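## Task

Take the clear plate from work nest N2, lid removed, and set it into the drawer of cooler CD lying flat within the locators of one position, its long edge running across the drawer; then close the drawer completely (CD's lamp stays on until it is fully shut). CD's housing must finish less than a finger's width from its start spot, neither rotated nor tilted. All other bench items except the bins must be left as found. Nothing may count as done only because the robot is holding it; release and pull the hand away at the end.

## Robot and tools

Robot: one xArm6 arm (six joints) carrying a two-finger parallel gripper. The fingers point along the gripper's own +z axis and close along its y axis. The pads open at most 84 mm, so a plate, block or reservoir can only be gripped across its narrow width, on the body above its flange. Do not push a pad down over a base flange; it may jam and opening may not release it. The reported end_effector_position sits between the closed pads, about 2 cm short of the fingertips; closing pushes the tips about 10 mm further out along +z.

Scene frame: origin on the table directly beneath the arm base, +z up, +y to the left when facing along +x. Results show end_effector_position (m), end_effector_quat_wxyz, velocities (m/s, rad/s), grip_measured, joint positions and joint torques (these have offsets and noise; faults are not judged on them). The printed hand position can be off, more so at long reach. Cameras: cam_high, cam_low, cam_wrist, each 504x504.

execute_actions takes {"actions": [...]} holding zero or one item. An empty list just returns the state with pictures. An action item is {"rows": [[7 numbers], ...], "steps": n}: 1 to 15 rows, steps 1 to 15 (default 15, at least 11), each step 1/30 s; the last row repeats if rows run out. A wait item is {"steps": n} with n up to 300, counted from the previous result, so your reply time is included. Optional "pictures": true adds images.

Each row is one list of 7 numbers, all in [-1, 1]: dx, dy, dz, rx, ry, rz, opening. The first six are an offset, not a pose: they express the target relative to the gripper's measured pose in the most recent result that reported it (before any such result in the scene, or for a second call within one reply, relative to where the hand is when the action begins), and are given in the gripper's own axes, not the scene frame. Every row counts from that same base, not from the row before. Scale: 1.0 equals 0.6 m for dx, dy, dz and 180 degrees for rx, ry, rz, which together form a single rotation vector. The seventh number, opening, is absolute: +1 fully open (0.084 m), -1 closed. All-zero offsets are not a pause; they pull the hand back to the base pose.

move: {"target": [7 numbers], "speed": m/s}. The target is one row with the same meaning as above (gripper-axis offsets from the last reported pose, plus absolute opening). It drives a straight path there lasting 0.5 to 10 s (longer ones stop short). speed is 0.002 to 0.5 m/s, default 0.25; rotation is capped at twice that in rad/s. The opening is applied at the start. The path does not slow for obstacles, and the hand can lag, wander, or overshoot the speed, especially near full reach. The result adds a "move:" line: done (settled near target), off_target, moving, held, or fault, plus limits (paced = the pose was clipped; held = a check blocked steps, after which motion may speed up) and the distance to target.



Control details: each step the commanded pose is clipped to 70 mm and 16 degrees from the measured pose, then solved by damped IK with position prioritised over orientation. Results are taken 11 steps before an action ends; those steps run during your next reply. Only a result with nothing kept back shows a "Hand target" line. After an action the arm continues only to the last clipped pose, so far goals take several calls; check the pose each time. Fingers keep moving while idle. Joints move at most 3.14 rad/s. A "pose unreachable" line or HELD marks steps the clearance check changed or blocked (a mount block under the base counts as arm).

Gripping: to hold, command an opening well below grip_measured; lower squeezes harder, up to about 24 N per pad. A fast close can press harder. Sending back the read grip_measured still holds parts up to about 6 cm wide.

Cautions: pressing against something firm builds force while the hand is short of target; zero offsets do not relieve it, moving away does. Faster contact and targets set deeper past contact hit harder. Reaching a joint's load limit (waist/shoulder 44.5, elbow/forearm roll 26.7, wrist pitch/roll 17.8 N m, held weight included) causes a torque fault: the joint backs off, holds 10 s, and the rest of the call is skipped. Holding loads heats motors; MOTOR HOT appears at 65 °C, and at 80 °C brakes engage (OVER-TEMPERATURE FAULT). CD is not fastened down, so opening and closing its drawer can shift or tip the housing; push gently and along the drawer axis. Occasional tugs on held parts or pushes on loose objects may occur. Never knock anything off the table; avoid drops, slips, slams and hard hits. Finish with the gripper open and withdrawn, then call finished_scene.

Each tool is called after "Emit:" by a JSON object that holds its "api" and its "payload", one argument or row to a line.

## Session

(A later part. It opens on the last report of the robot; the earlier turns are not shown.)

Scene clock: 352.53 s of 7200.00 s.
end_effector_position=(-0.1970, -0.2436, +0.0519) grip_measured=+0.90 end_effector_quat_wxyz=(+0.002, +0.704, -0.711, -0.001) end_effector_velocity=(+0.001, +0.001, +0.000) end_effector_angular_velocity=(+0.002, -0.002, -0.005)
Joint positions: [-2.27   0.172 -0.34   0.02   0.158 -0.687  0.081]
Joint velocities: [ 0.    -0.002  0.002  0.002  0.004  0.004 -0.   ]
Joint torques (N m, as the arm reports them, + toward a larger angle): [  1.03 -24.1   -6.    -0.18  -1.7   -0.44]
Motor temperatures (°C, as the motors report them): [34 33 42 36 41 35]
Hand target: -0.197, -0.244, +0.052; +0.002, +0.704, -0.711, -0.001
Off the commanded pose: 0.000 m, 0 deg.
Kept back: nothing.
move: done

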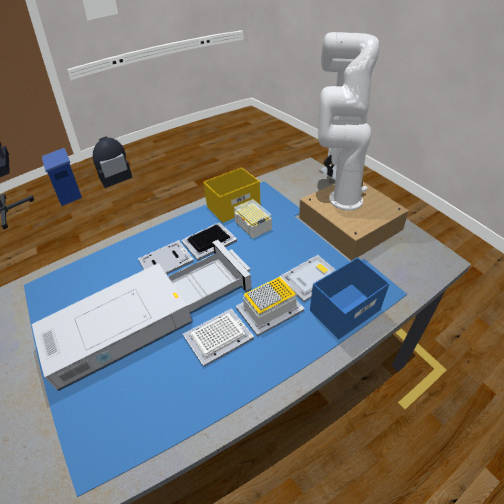

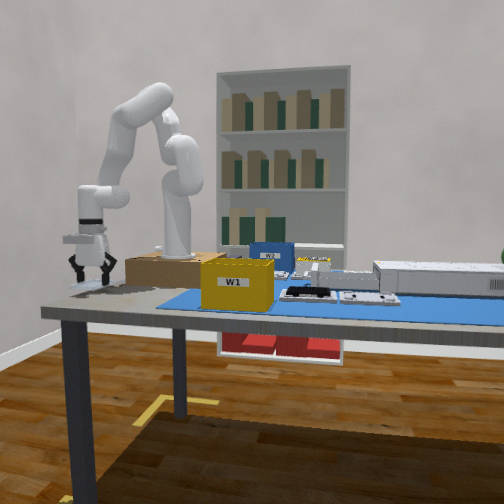

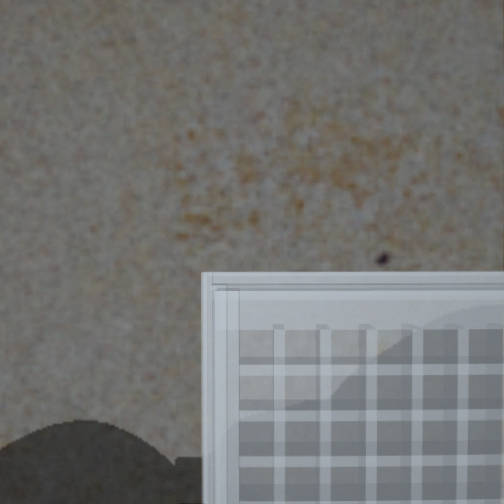

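Emit:
{"api": "move", "payload": {
  "target": [0.06,0,-0.33,0,0,0,0.6],
  "speed": 0.15
}}

Emit:
{"api": "move", "payload": {
  "target": [0,-0.8,0,0,0,0,0.6],
  "speed": 0.2
}}

Scene clock: 355.10 s of 7200.00 s.
end_effector_position=(-0.1955, -0.2793, +0.2496) grip_measured=+0.90 end_effector_quat_wxyz=(+0.001, +0.704, -0.710, +0.000) end_effector_velocity=(-0.001, -0.002, +0.003) end_effector_angular_velocity=(-0.005, +0.004, +0.000)
Joint positions: [-2.208 -0.398 -0.545  0.006  0.934 -0.61   0.081]
Joint velocities: [ 0.    -0.003 -0.006 -0.001  0.003  0.001  0.   ]
Joint torques (N m, as the arm reports them, + toward a larger angle): [  0.67 -17.73 -12.27  -0.25  -1.71  -0.03]
Motor temperatures (°C, as the motors report them): [34 33 42 36 41 35]
Hand target: -0.196, -0.280, +0.250; +0.002, +0.704, -0.710, +0.001
Off the commanded pose: 0.001 m, 0 deg.
Kept back: nothing.
move: done

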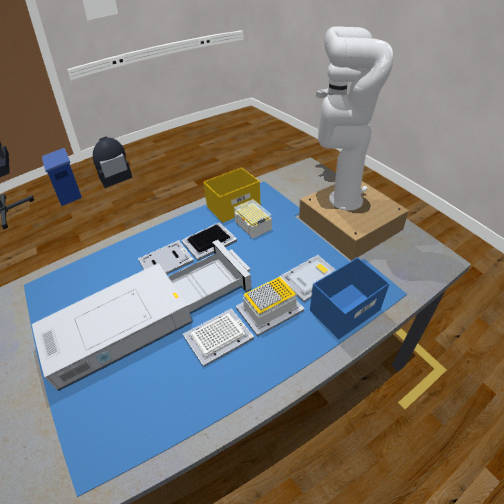

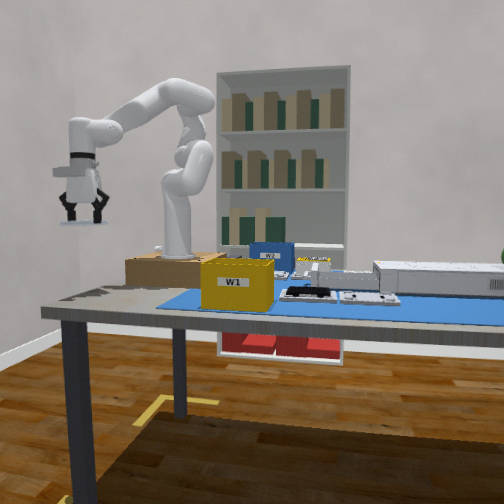

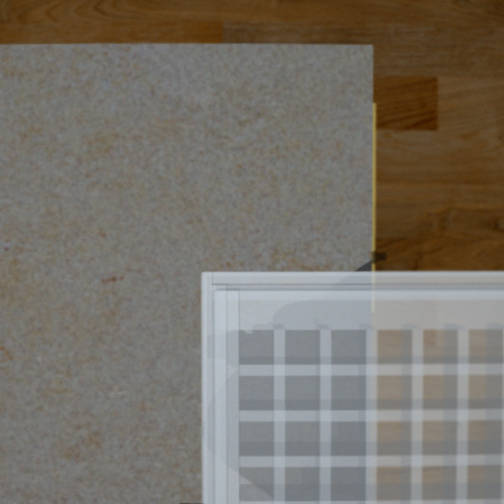

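Scene clock: 357.93 s of 7200.00 s.
end_effector_position=(+0.2848, -0.2803, +0.2488) grip_measured=+0.90 end_effector_quat_wxyz=(-0.001, +0.704, -0.710, -0.000) end_effector_velocity=(+0.002, -0.001, +0.001) end_effector_angular_velocity=(-0.002, -0.002, -0.001)
Joint positions: [-0.795 -0.179 -0.742 -0.005  0.916  0.81   0.081]
Joint velocities: [ 0.002  0.003 -0.006  0.     0.     0.003  0.   ]
Joint torques (N m, as the arm reports them, + toward a larger angle): [  1.18 -25.01 -11.7   -0.4   -1.7   -0.15]
Motor temperatures (°C, as the motors report them): [34 33 43 36 41 35]
Hand target: +0.285, -0.280, +0.249; -0.001, +0.704, -0.710, -0.000
Off the commanded pose: 0.003 m, 0 deg.
Kept back: nothing.
move: done

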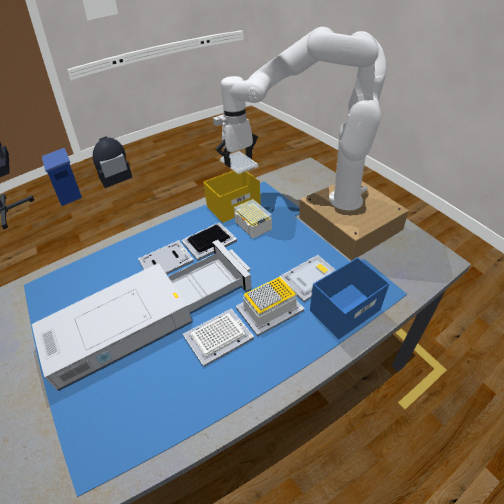

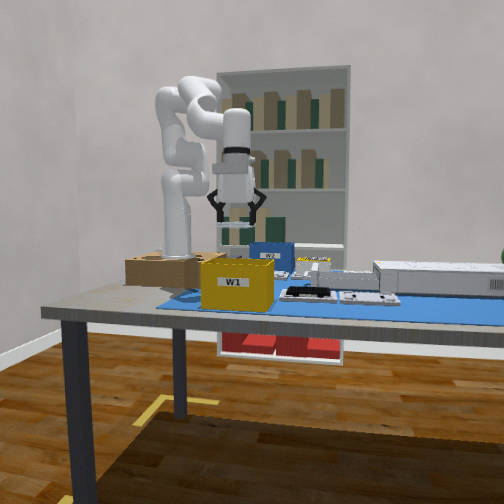

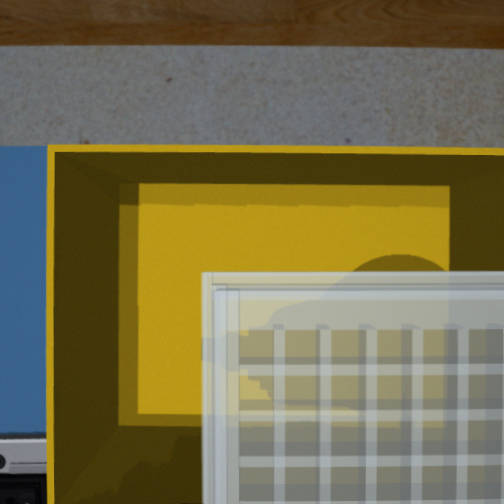

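Emit:
{"api": "move", "payload": {
  "target": [-0.455,-0.475,0.06,0,0,0,0.6],
  "speed": 0.2
}}

Scene clock: 361.07 s of 7200.00 s.
end_effector_position=(+0.5705, -0.0083, +0.2130) grip_measured=+0.90 end_effector_quat_wxyz=(-0.002, +0.704, -0.711, -0.001) end_effector_velocity=(+0.000, +0.002, -0.002) end_effector_angular_velocity=(+0.001, +0.004, +0.001)
Joint positions: [-0.033  0.435 -1.405 -0.005  0.971  1.572  0.081]
Joint velocities: [ 0.003  0.007 -0.005  0.002  0.003  0.001 -0.   ]
Joint torques (N m, as the arm reports them, + toward a larger angle): [  1.46 -42.66 -12.2    0.08  -2.01  -0.19]
Motor temperatures (°C, as the motors report them): [34 33 43 36 41 35]
Hand target: +0.571, -0.008, +0.213; -0.001, +0.704, -0.710, -0.001
Off the commanded pose: 0.003 m, 0 deg.
Kept back: nothing.
move: done

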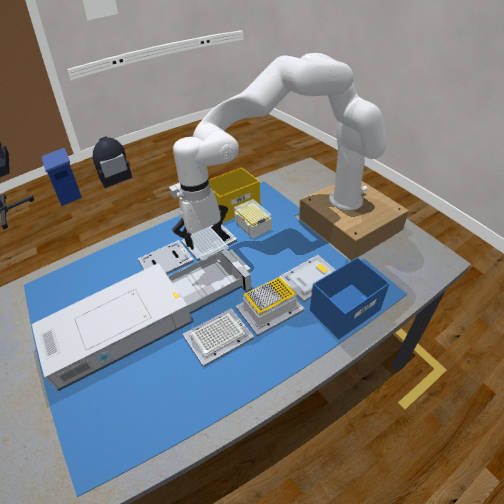

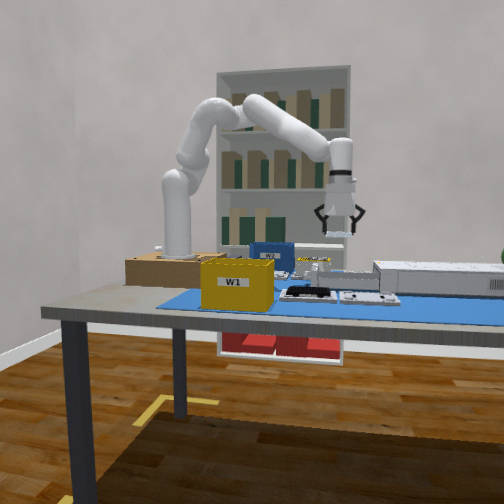

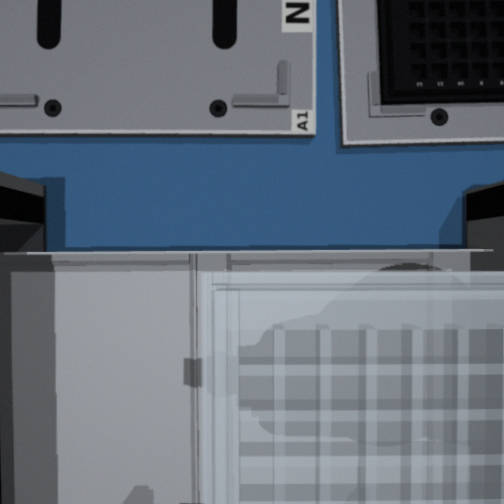

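Emit:
{"api": "move", "payload": {
  "target": [-0.13,0.14,0,0,0,0,0.6],
  "speed": 0.15
}}

Scene clock: 362.77 s of 7200.00 s.
end_effector_position=(+0.4871, +0.0698, +0.2132) grip_measured=+0.90 end_effector_quat_wxyz=(-0.001, +0.703, -0.711, -0.001) end_effector_velocity=(-0.002, -0.000, -0.001) end_effector_angular_velocity=(-0.003, +0.002, -0.000)
Joint positions: [ 0.124  0.189 -1.052 -0.005  0.864  1.731  0.081]
Joint velocities: [ 0.001 -0.002  0.006 -0.003 -0.001  0.004  0.   ]
Joint torques (N m, as the arm reports them, + toward a larger angle): [  1.36 -35.58 -12.05  -0.27  -1.5   -0.37]
Motor temperatures (°C, as the motors report them): [34 33 43 36 41 35]
Hand target: +0.487, +0.070, +0.213; -0.001, +0.704, -0.711, -0.001
Off the commanded pose: 0.001 m, 0 deg.
Kept back: nothing.
move: done

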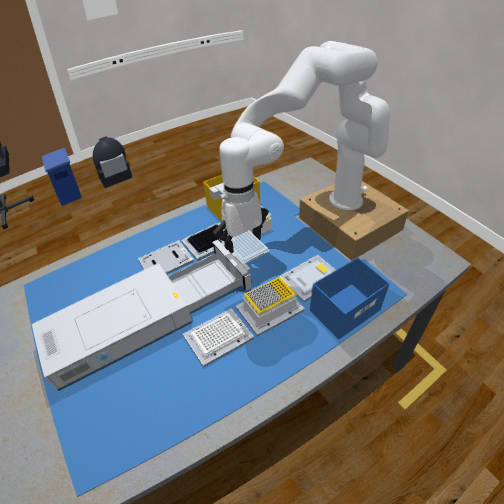

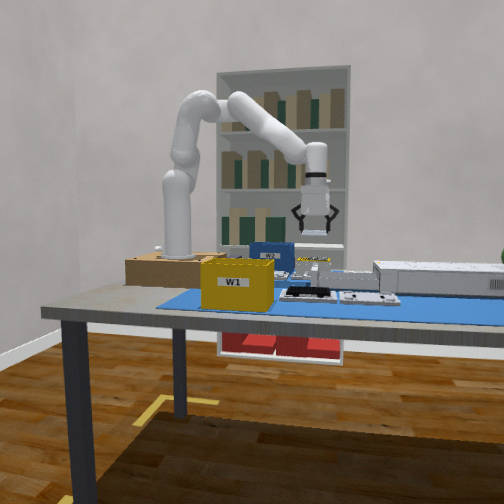

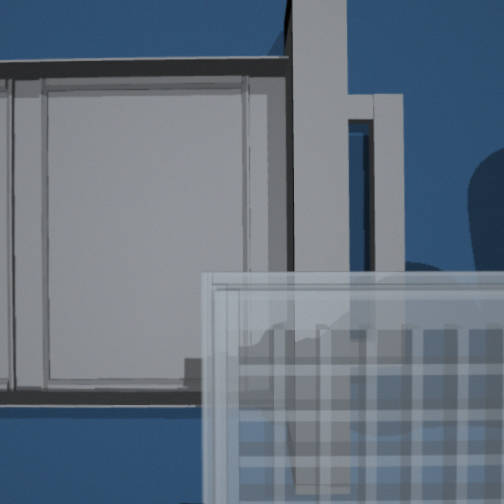

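Emit:
{"api": "move", "payload": {
  "target": [0.1257,-0.1317,0.1,0,0,-0.0022,0.6],
  "speed": 0.1
}}

Emit:
{"api": "zoom_image", "payload": {
  "camera": "cam_low",
  "region": [290, 220, 390, 310]
}}

Scene clock: 368.20 s of 7200.00 s.
end_effector_position=(+0.5660, -0.0058, +0.1534) grip_measured=+0.90 end_effector_quat_wxyz=(-0.002, +0.706, -0.708, -0.001) end_effector_velocity=(-0.000, -0.001, -0.001) end_effector_angular_velocity=(-0.000, +0.002, +0.000)
Joint positions: [-0.029  0.511 -1.335 -0.006  0.824  1.57   0.081]
Joint velocities: [-0.001  0.002 -0.001 -0.     0.001 -0.001  0.   ]
Joint torques (N m, as the arm reports them, + toward a larger angle): [  1.   -42.64 -11.75  -0.35  -1.39  -0.02]
Motor temperatures (°C, as the motors report them): [34 33 43 36 41 35]
Hand target: +0.566, -0.006, +0.153; -0.001, +0.706, -0.708, -0.001
Off the commanded pose: 0.001 m, 0 deg.
Kept back: nothing.
After step 90, 0.80 s passed at rest.
move: done

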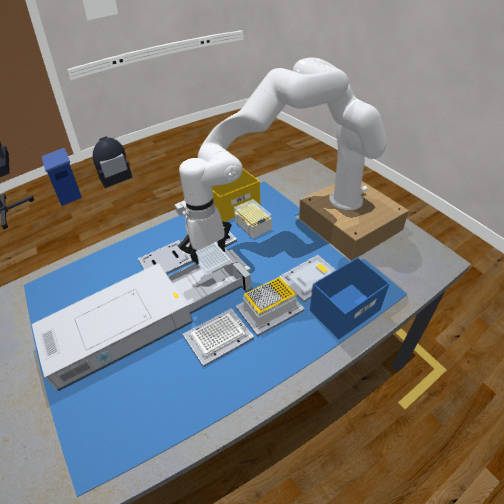

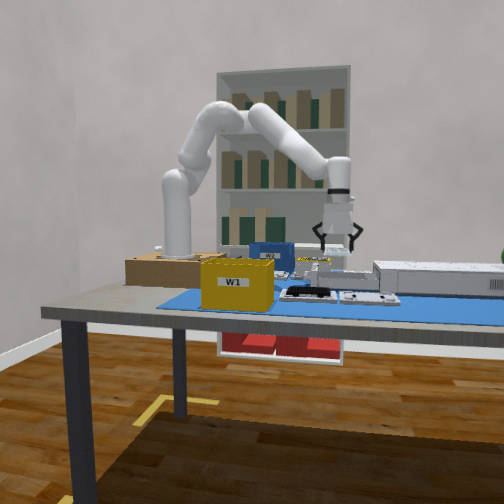

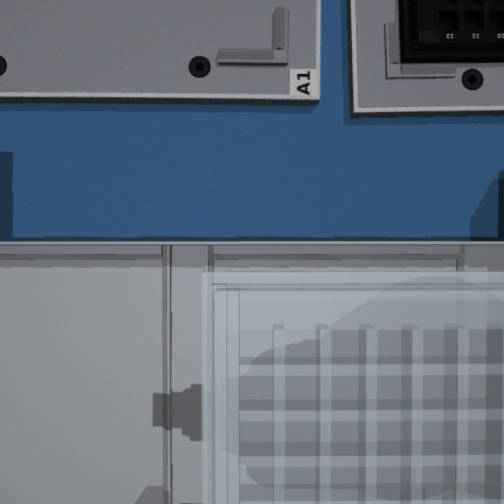

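Region (290, 220, 390, 310) of cam_low's 504x504 image, scaled by 5.040, with more detail than that image has; it fills the top 454 rows of this view, and the rest is white.

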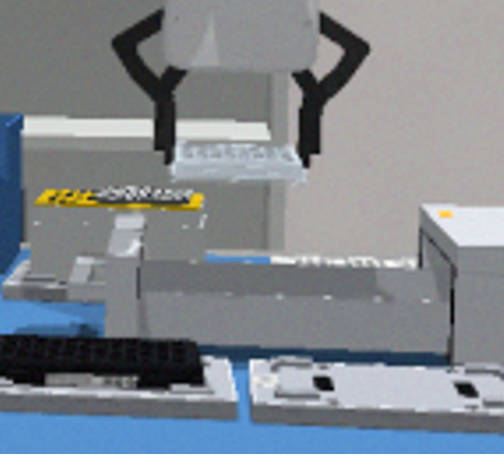

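Emit:
{"api": "move", "payload": {
  "target": [0,-0.002,0.085,0,0,0,0.6],
  "speed": 0.04
}}

Emit:
{"api": "zoom_image", "payload": {
  "camera": "cam_low",
  "region": [290, 220, 390, 310]
}}

Emit:
{"api": "zoom_image", "payload": {
  "camera": "cam_wrist",
  "region": [160, 220, 280, 340]
}}

Scene clock: 371.00 s of 7200.00 s.
end_effector_position=(+0.5674, -0.0058, +0.1026) grip_measured=+0.90 end_effector_quat_wxyz=(-0.002, +0.706, -0.708, -0.001) end_effector_velocity=(+0.003, +0.000, +0.003) end_effector_angular_velocity=(-0.000, -0.008, -0.002)
Joint positions: [-0.03   0.612 -1.331 -0.007  0.718  1.571  0.081]
Joint velocities: [ 0.    -0.002 -0.004 -0.    -0.002  0.002  0.   ]
Joint torques (N m, as the arm reports them, + toward a larger angle): [  1.71 -44.33 -10.87  -0.27  -1.3   -0.17]
Motor temperatures (°C, as the motors report them): [34 33 44 36 41 35]
Hand target: +0.567, -0.006, +0.102; -0.002, +0.706, -0.708, -0.001
Off the commanded pose: 0.000 m, 0 deg.
Kept back: nothing.
move: done

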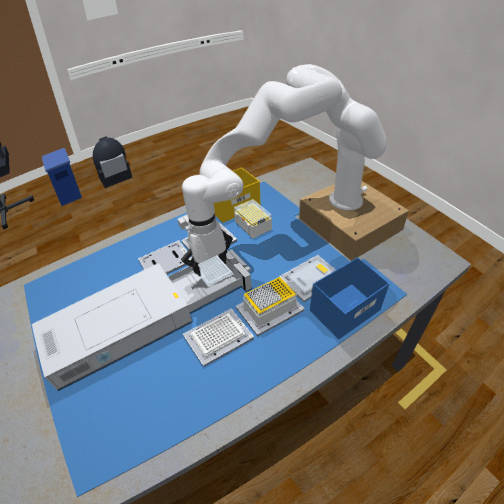

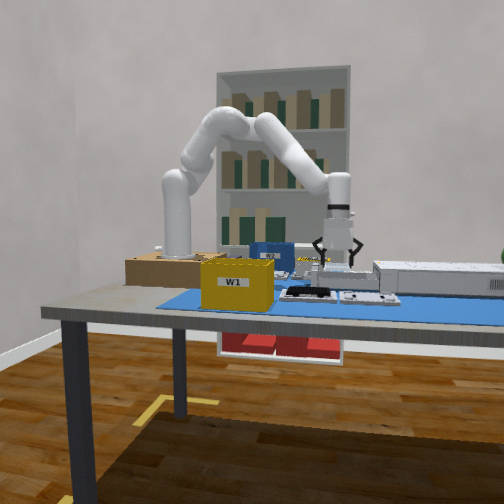

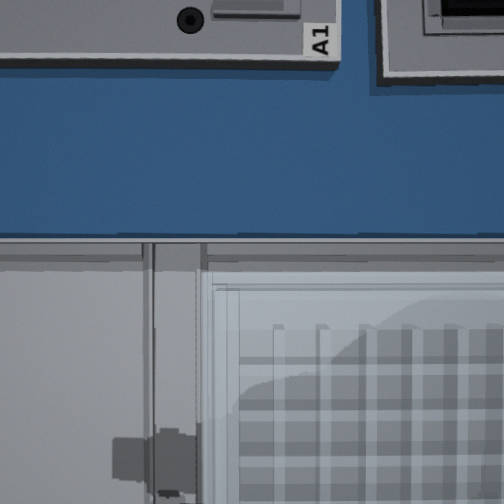

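Region (290, 220, 390, 310) of cam_low's 504x504 image, scaled by 5.040, with more detail than that image has; it fills the top 454 rows of this view, and the rest is white.

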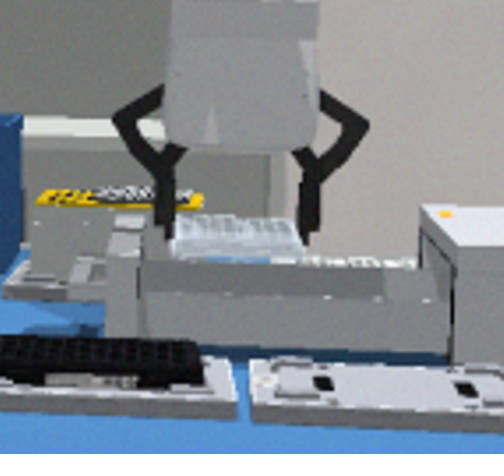

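Region (160, 220, 280, 340) of cam_wrist's 504x504 image, scaled by 4.200, with more detail than that image has.

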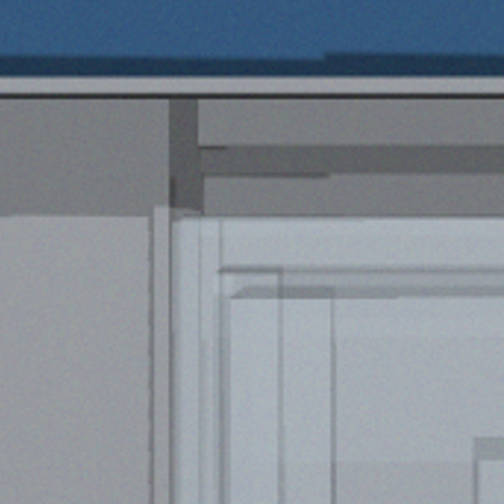

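Emit:
{"api": "move", "payload": {
  "target": [0,0,0.035,0,0,0,0.6],
  "speed": 0.015
}}

Emit:
{"api": "zoom_image", "payload": {
  "camera": "cam_low",
  "region": [290, 220, 390, 310]
}}

Emit:
{"api": "zoom_image", "payload": {
  "camera": "cam_wrist",
  "region": [160, 220, 280, 340]
}}

Scene clock: 373.40 s of 7200.00 s.
end_effector_position=(+0.5673, -0.0058, +0.0815) grip_measured=+0.90 end_effector_quat_wxyz=(-0.002, +0.706, -0.708, -0.001) end_effector_velocity=(+0.002, +0.001, +0.002) end_effector_angular_velocity=(+0.000, -0.006, +0.001)
Joint positions: [-0.031  0.657 -1.334 -0.008  0.677  1.571  0.081]
Joint velocities: [ 0.002 -0.001 -0.003  0.001 -0.002  0.001 -0.   ]
Joint torques (N m, as the arm reports them, + toward a larger angle): [  2.05 -45.01 -10.6   -0.12  -1.67   0.07]
Motor temperatures (°C, as the motors report them): [34 33 44 36 41 35]
Hand target: +0.567, -0.006, +0.082; -0.002, +0.706, -0.708, -0.001
Off the commanded pose: 0.000 m, 0 deg.
Kept back: nothing.
move: done

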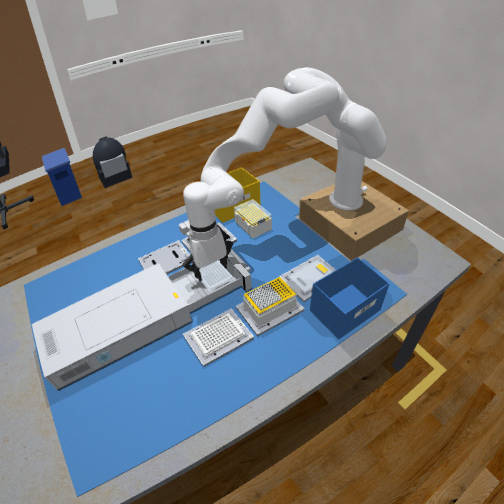

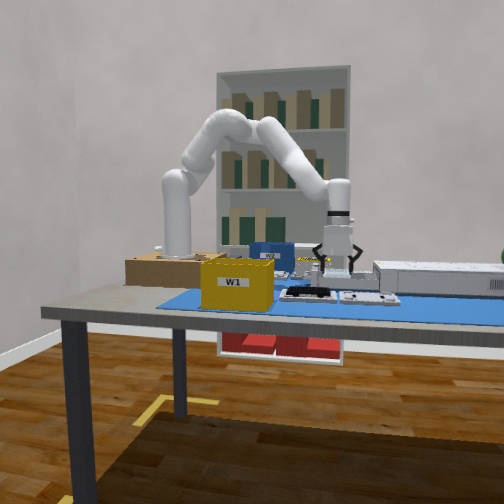

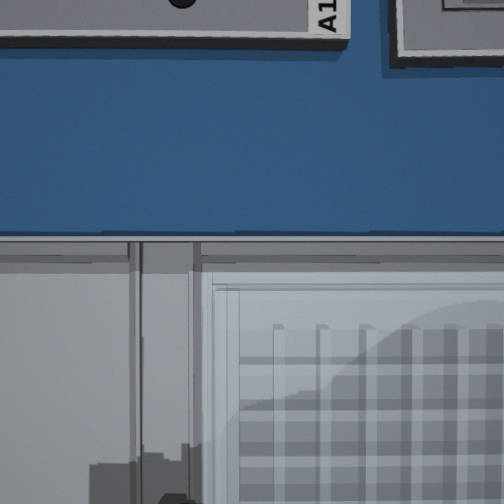

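Region (290, 220, 390, 310) of cam_low's 504x504 image, scaled by 5.040, with more detail than that image has; it fills the top 454 rows of this view, and the rest is white.

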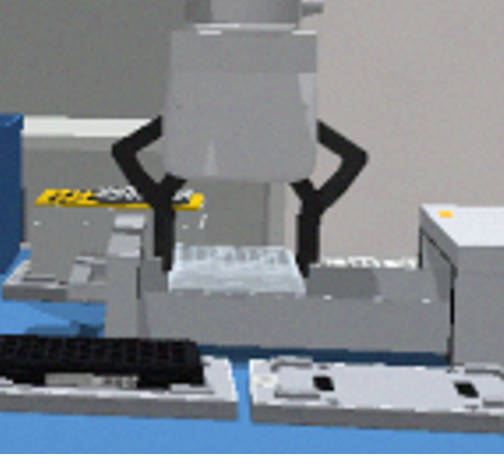

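Region (160, 220, 280, 340) of cam_wrist's 504x504 image, scaled by 4.200, with more detail than that image has.

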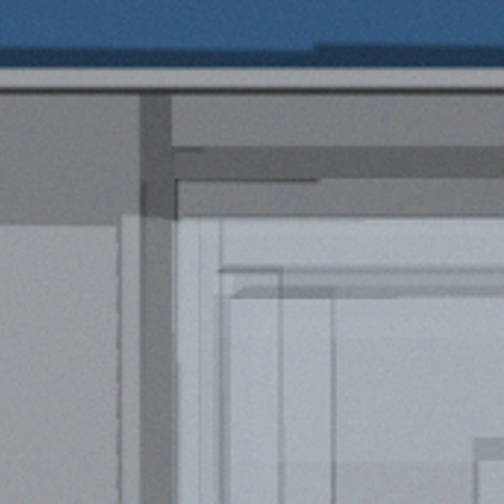

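Emit:
{"api": "move", "payload": {
  "target": [0,-0.0005,0.02,0,0,0,0.6],
  "speed": 0.01
}}

Emit:
{"api": "zoom_image", "payload": {
  "camera": "cam_low",
  "region": [290, 220, 390, 310]
}}

Emit:
{"api": "zoom_image", "payload": {
  "camera": "cam_wrist",
  "region": [160, 220, 280, 340]
}}

Scene clock: 375.80 s of 7200.00 s.
end_effector_position=(+0.5676, -0.0058, +0.0695) grip_measured=+0.90 end_effector_quat_wxyz=(-0.002, +0.706, -0.708, -0.001) end_effector_velocity=(+0.002, -0.000, +0.002) end_effector_angular_velocity=(-0.001, -0.006, -0.000)
Joint positions: [-0.031  0.684 -1.339 -0.008  0.655  1.572  0.081]
Joint velocities: [-0.001 -0.002 -0.002 -0.001 -0.002  0.001  0.   ]
Joint torques (N m, as the arm reports them, + toward a larger angle): [  1.81 -46.25 -10.47  -0.19  -1.34   0.03]
Motor temperatures (°C, as the motors report them): [34 33 44 36 41 34]
Hand target: +0.568, -0.006, +0.070; -0.002, +0.706, -0.708, -0.001
Off the commanded pose: 0.000 m, 0 deg.
Kept back: nothing.
move: done

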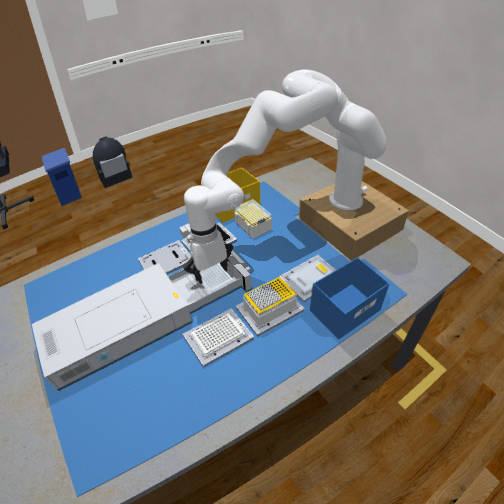

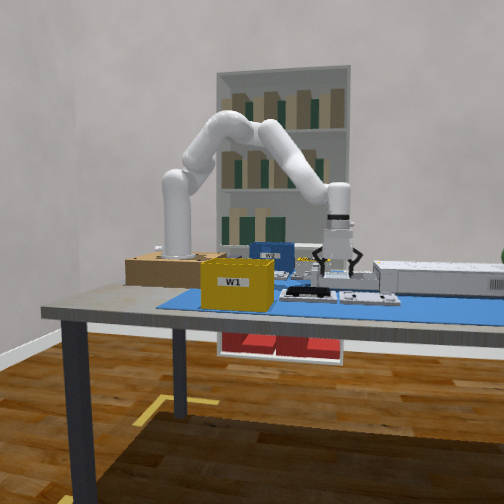

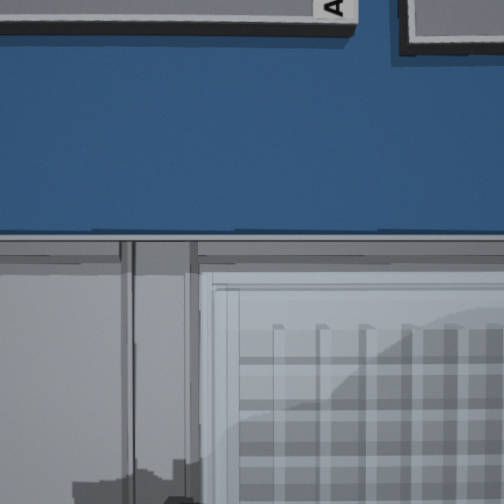

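Region (290, 220, 390, 310) of cam_low's 504x504 image, scaled by 5.040, with more detail than that image has; it fills the top 454 rows of this view, and the rest is white.

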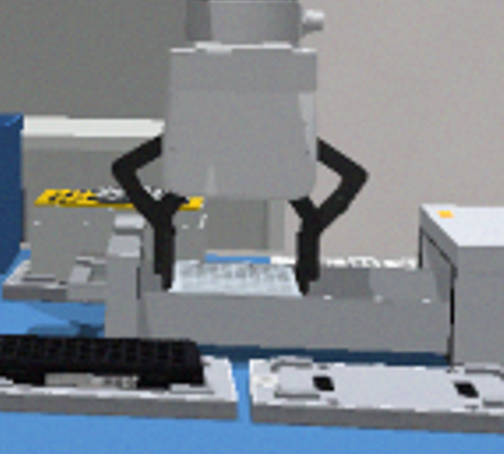

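Region (160, 220, 280, 340) of cam_wrist's 504x504 image, scaled by 4.200, with more detail than that image has.

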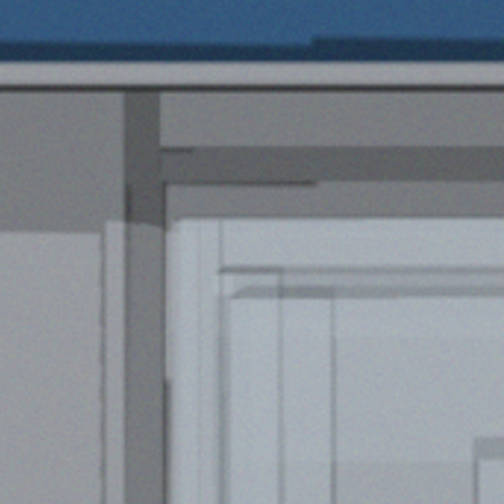

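Emit:
{"api": "move", "payload": {
  "target": [0.001,0,0.013,0,0,0,0.6],
  "speed": 0.006
}}

Emit:
{"api": "zoom_image", "payload": {
  "camera": "cam_low",
  "region": [290, 220, 390, 310]
}}

Emit:
{"api": "zoom_image", "payload": {
  "camera": "cam_wrist",
  "region": [160, 220, 280, 340]
}}

Scene clock: 378.17 s of 7200.00 s.
end_effector_position=(+0.5676, -0.0064, +0.0617) grip_measured=+0.90 end_effector_quat_wxyz=(-0.002, +0.706, -0.708, -0.001) end_effector_velocity=(+0.001, +0.000, +0.001) end_effector_angular_velocity=(+0.001, -0.003, -0.001)
Joint positions: [-0.032  0.702 -1.343 -0.008  0.64   1.571  0.081]
Joint velocities: [-0.    -0.001 -0.001  0.001 -0.001 -0.     0.   ]
Joint torques (N m, as the arm reports them, + toward a larger angle): [  1.16 -45.36 -10.34  -0.17  -1.61   0.02]
Motor temperatures (°C, as the motors report them): [34 33 44 36 41 34]
Hand target: +0.568, -0.006, +0.062; -0.002, +0.706, -0.708, -0.001
Off the commanded pose: 0.000 m, 0 deg.
Kept back: nothing.
move: done

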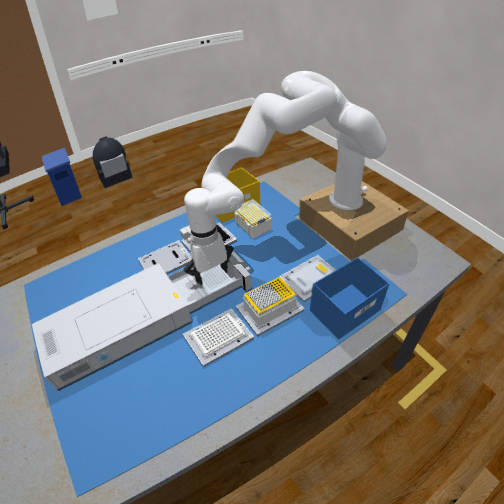

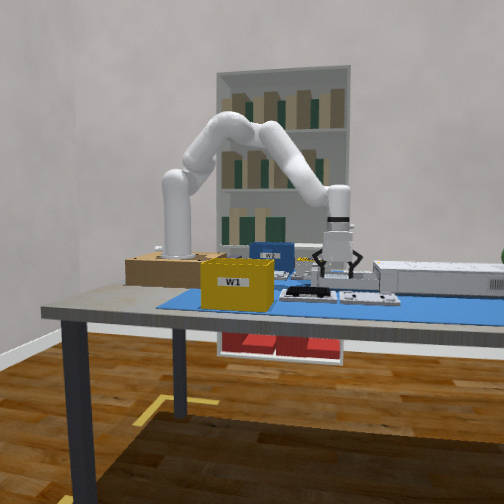

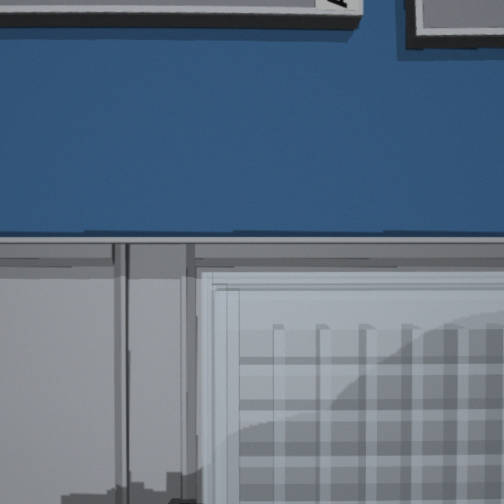

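Region (290, 220, 390, 310) of cam_low's 504x504 image, scaled by 5.040, with more detail than that image has; it fills the top 454 rows of this view, and the rest is white.

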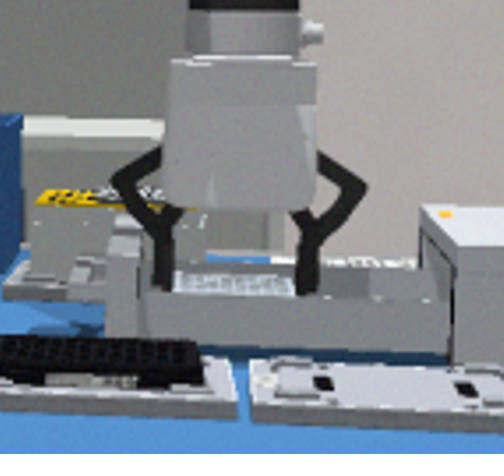

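Region (160, 220, 280, 340) of cam_wrist's 504x504 image, scaled by 4.200, with more detail than that image has.

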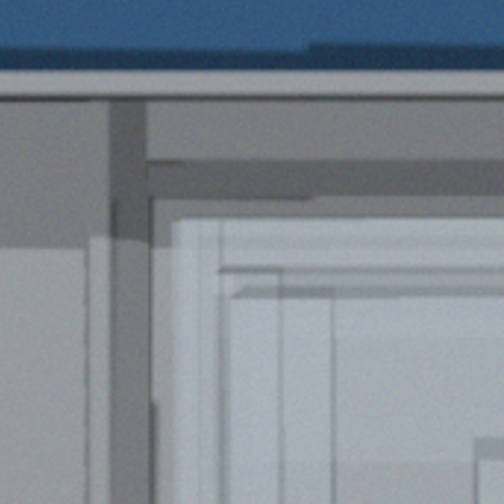

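Emit:
{"api": "execute_actions", "payload": {
  "actions": []
}}

Scene clock: 380.23 s of 7200.00 s.
end_effector_position=(+0.5676, -0.0064, +0.0617) grip_measured=+0.90 end_effector_quat_wxyz=(-0.002, +0.706, -0.708, -0.001) end_effector_velocity=(-0.000, +0.000, -0.000) end_effector_angular_velocity=(+0.000, +0.000, -0.001)
Joint positions: [-0.032  0.702 -1.343 -0.008  0.64   1.571  0.081]
Joint velocities: [ 0.    -0.     0.     0.001  0.     0.    -0.   ]
Joint torques (N m, as the arm reports them, + toward a larger angle): [  2.05 -45.09 -10.38   0.23  -1.73  -0.1 ]
Motor temperatures (°C, as the motors report them): [34 33 44 36 41 34]
Hand target: +0.568, -0.006, +0.062; -0.002, +0.706, -0.708, -0.001
Off the commanded pose: 0.000 m, 0 deg.
Kept back: nothing.
Steps of this call (steps 1 to 62: nothing new was sent). Readings (end_effector_position):
1: (+0.5676, -0.0064, +0.0617)
2: (+0.5676, -0.0064, +0.0617)
4: (+0.5677, -0.0064, +0.0618)
8: (+0.5676, -0.0064, +0.0617)
62: the state above

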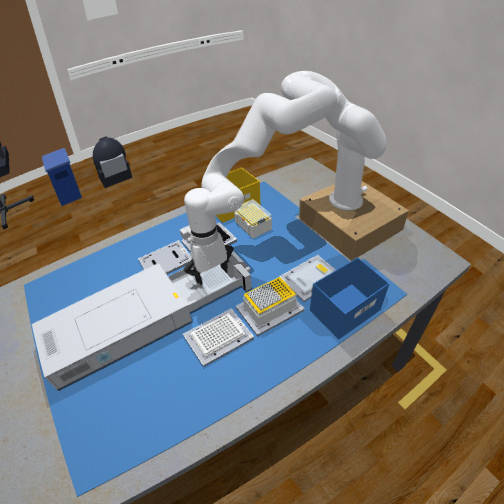

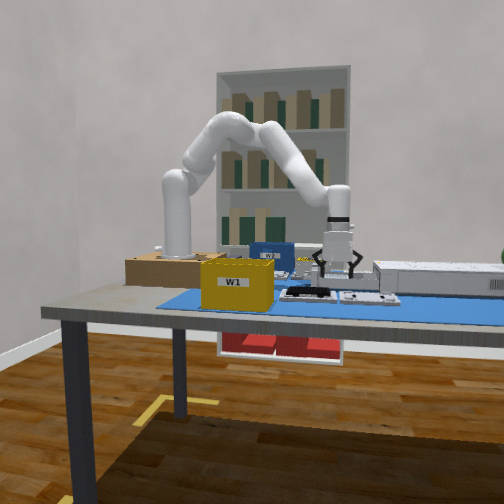

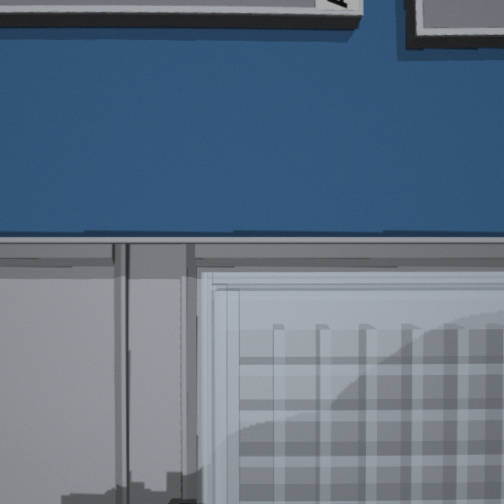

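Emit:
{"api": "move", "payload": {
  "target": [0,0,0.007,0,0,0,0.6],
  "speed": 0.005
}}

Scene clock: 381.53 s of 7200.00 s.
end_effector_position=(+0.5676, -0.0064, +0.0575) grip_measured=+0.90 end_effector_quat_wxyz=(-0.002, +0.706, -0.708, -0.001) end_effector_velocity=(+0.001, +0.000, +0.000) end_effector_angular_velocity=(-0.001, -0.002, +0.001)
Joint positions: [-0.032  0.711 -1.345 -0.008  0.633  1.571  0.081]
Joint velocities: [ 0.001  0.    -0.001 -0.001 -0.001 -0.     0.   ]
Joint torques (N m, as the arm reports them, + toward a larger angle): [  1.61 -45.24 -10.01  -0.48  -1.69  -0.27]
Motor temperatures (°C, as the motors report them): [34 33 44 36 41 34]
Hand target: +0.568, -0.006, +0.058; -0.002, +0.706, -0.708, -0.001
Off the commanded pose: 0.000 m, 0 deg.
Kept back: nothing.
move: done

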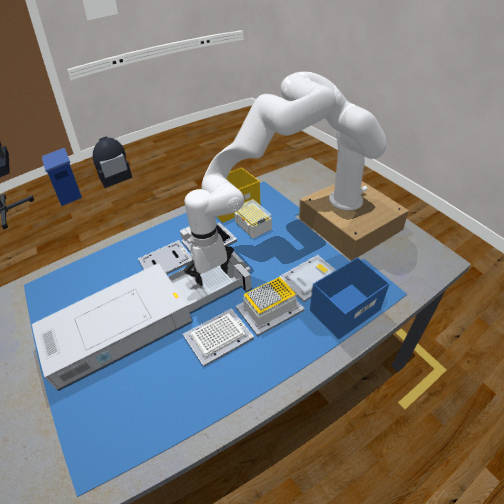

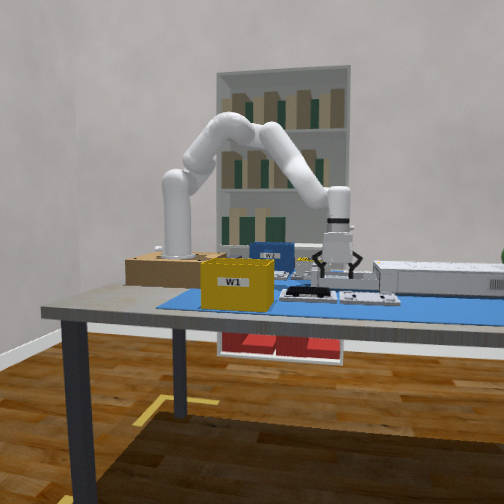

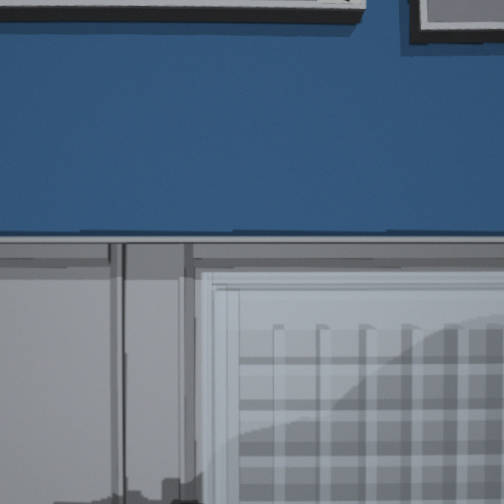

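Emit:
{"api": "move", "payload": {
  "target": [0,0,0.006,0,0,0,0.6],
  "speed": 0.005
}}

Scene clock: 382.70 s of 7200.00 s.
end_effector_position=(+0.5681, -0.0065, +0.0544) grip_measured=+0.90 end_effector_quat_wxyz=(-0.002, +0.706, -0.708, -0.000) end_effector_velocity=(-0.001, +0.000, -0.001) end_effector_angular_velocity=(+0.000, +0.002, -0.001)
Joint positions: [-0.032  0.719 -1.347 -0.008  0.626  1.571  0.081]
Joint velocities: [ 0.001  0.001  0.001 -0.    -0.     0.002  0.   ]
Joint torques (N m, as the arm reports them, + toward a larger angle): [  0.83 -43.33  -9.47  -0.21  -1.09  -0.07]
Motor temperatures (°C, as the motors report them): [34 33 44 36 41 34]
Hand target: +0.568, -0.006, +0.054; -0.002, +0.706, -0.708, -0.001
Off the commanded pose: 0.001 m, 0 deg.
Kept back: nothing.
move: done

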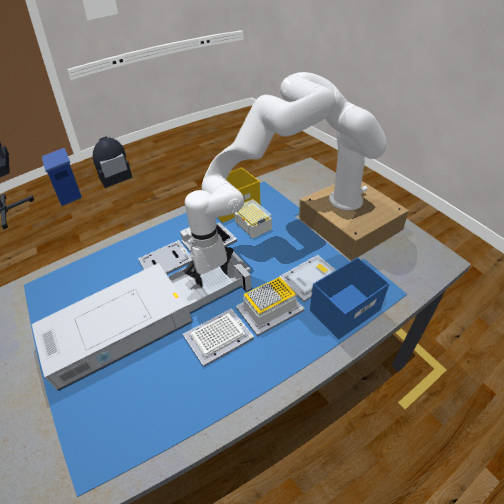

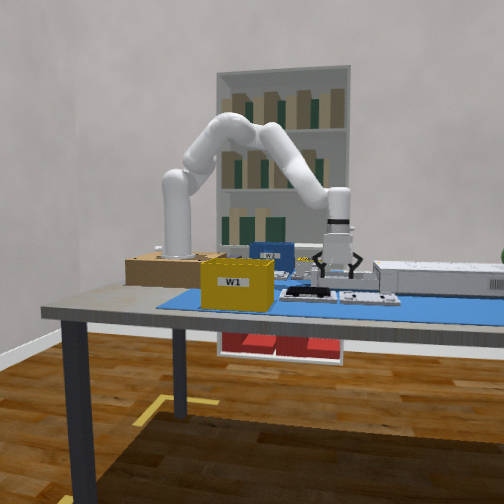

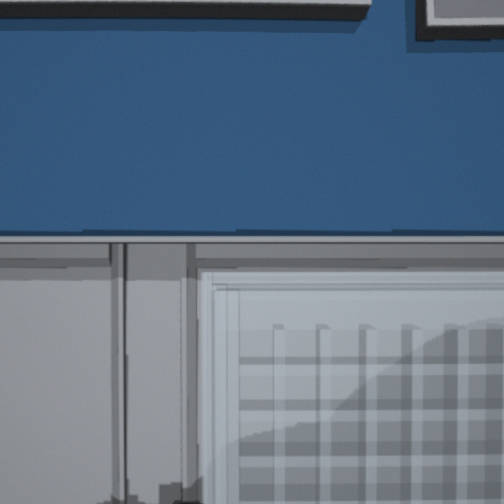

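Emit:
{"api": "zoom_image", "payload": {
  "camera": "cam_low",
  "region": [290,220,400,310]
}}

Emit:
{"api": "zoom_image", "payload": {
  "camera": "cam_wrist",
  "region": [150,230,270,330]
}}

Region (290, 220, 400, 310) of cam_low's 504x504 image, scaled by 4.582, with more detail than that image has; it fills the top 412 rows of this view, and the rest is white.

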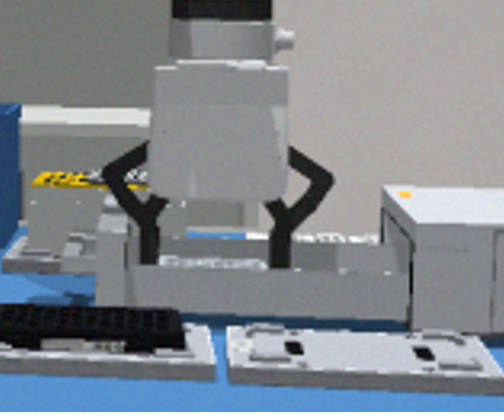

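Region (150, 230, 270, 330) of cam_wrist's 504x504 image, scaled by 4.200, with more detail than that image has.

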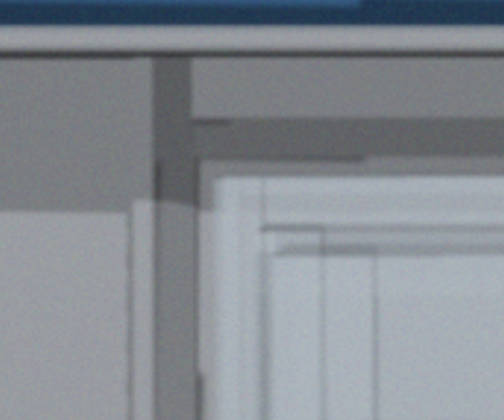

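Emit:
{"api": "move", "payload": {
  "target": [0,0,0.003,0,0,0,0.6],
  "speed": 0.004
}}

Scene clock: 384.07 s of 7200.00 s.
end_effector_position=(+0.5683, -0.0065, +0.0531) grip_measured=+0.91 end_effector_quat_wxyz=(-0.002, +0.706, -0.708, -0.000) end_effector_velocity=(+0.001, -0.000, +0.001) end_effector_angular_velocity=(+0.000, -0.003, -0.001)
Joint positions: [-0.032  0.723 -1.348 -0.008  0.623  1.571  0.081]
Joint velocities: [-0.     0.    -0.002  0.001 -0.002 -0.     0.   ]
Joint torques (N m, as the arm reports them, + toward a larger angle): [  1.48 -38.76  -8.62  -0.12  -1.62  -0.4 ]
Motor temperatures (°C, as the motors report them): [34 33 44 36 41 34]
Hand target: +0.568, -0.006, +0.053; -0.002, +0.706, -0.708, -0.000
Off the commanded pose: 0.000 m, 0 deg.
Kept back: nothing.
move: done

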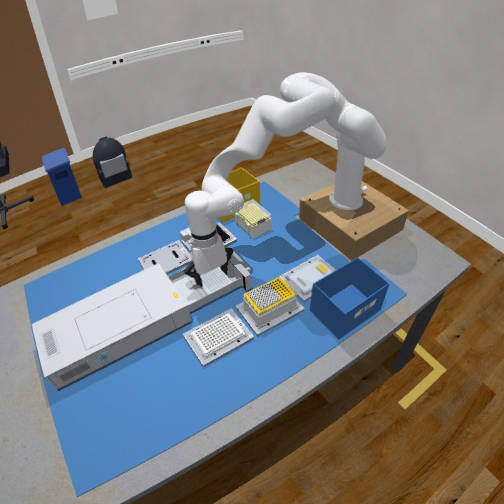

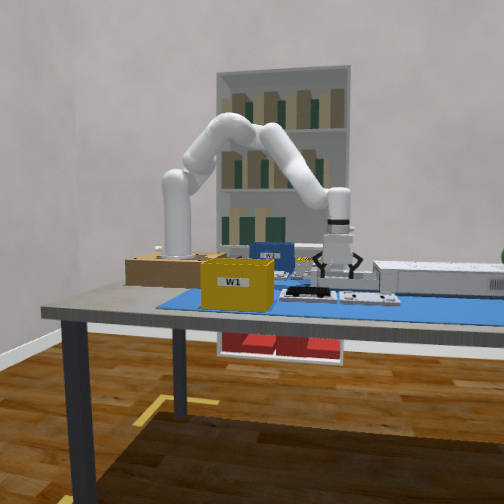

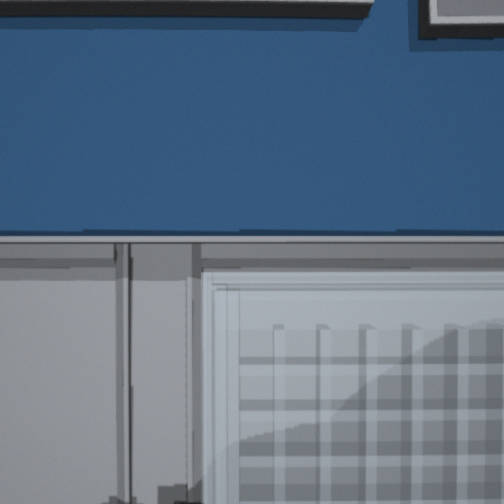

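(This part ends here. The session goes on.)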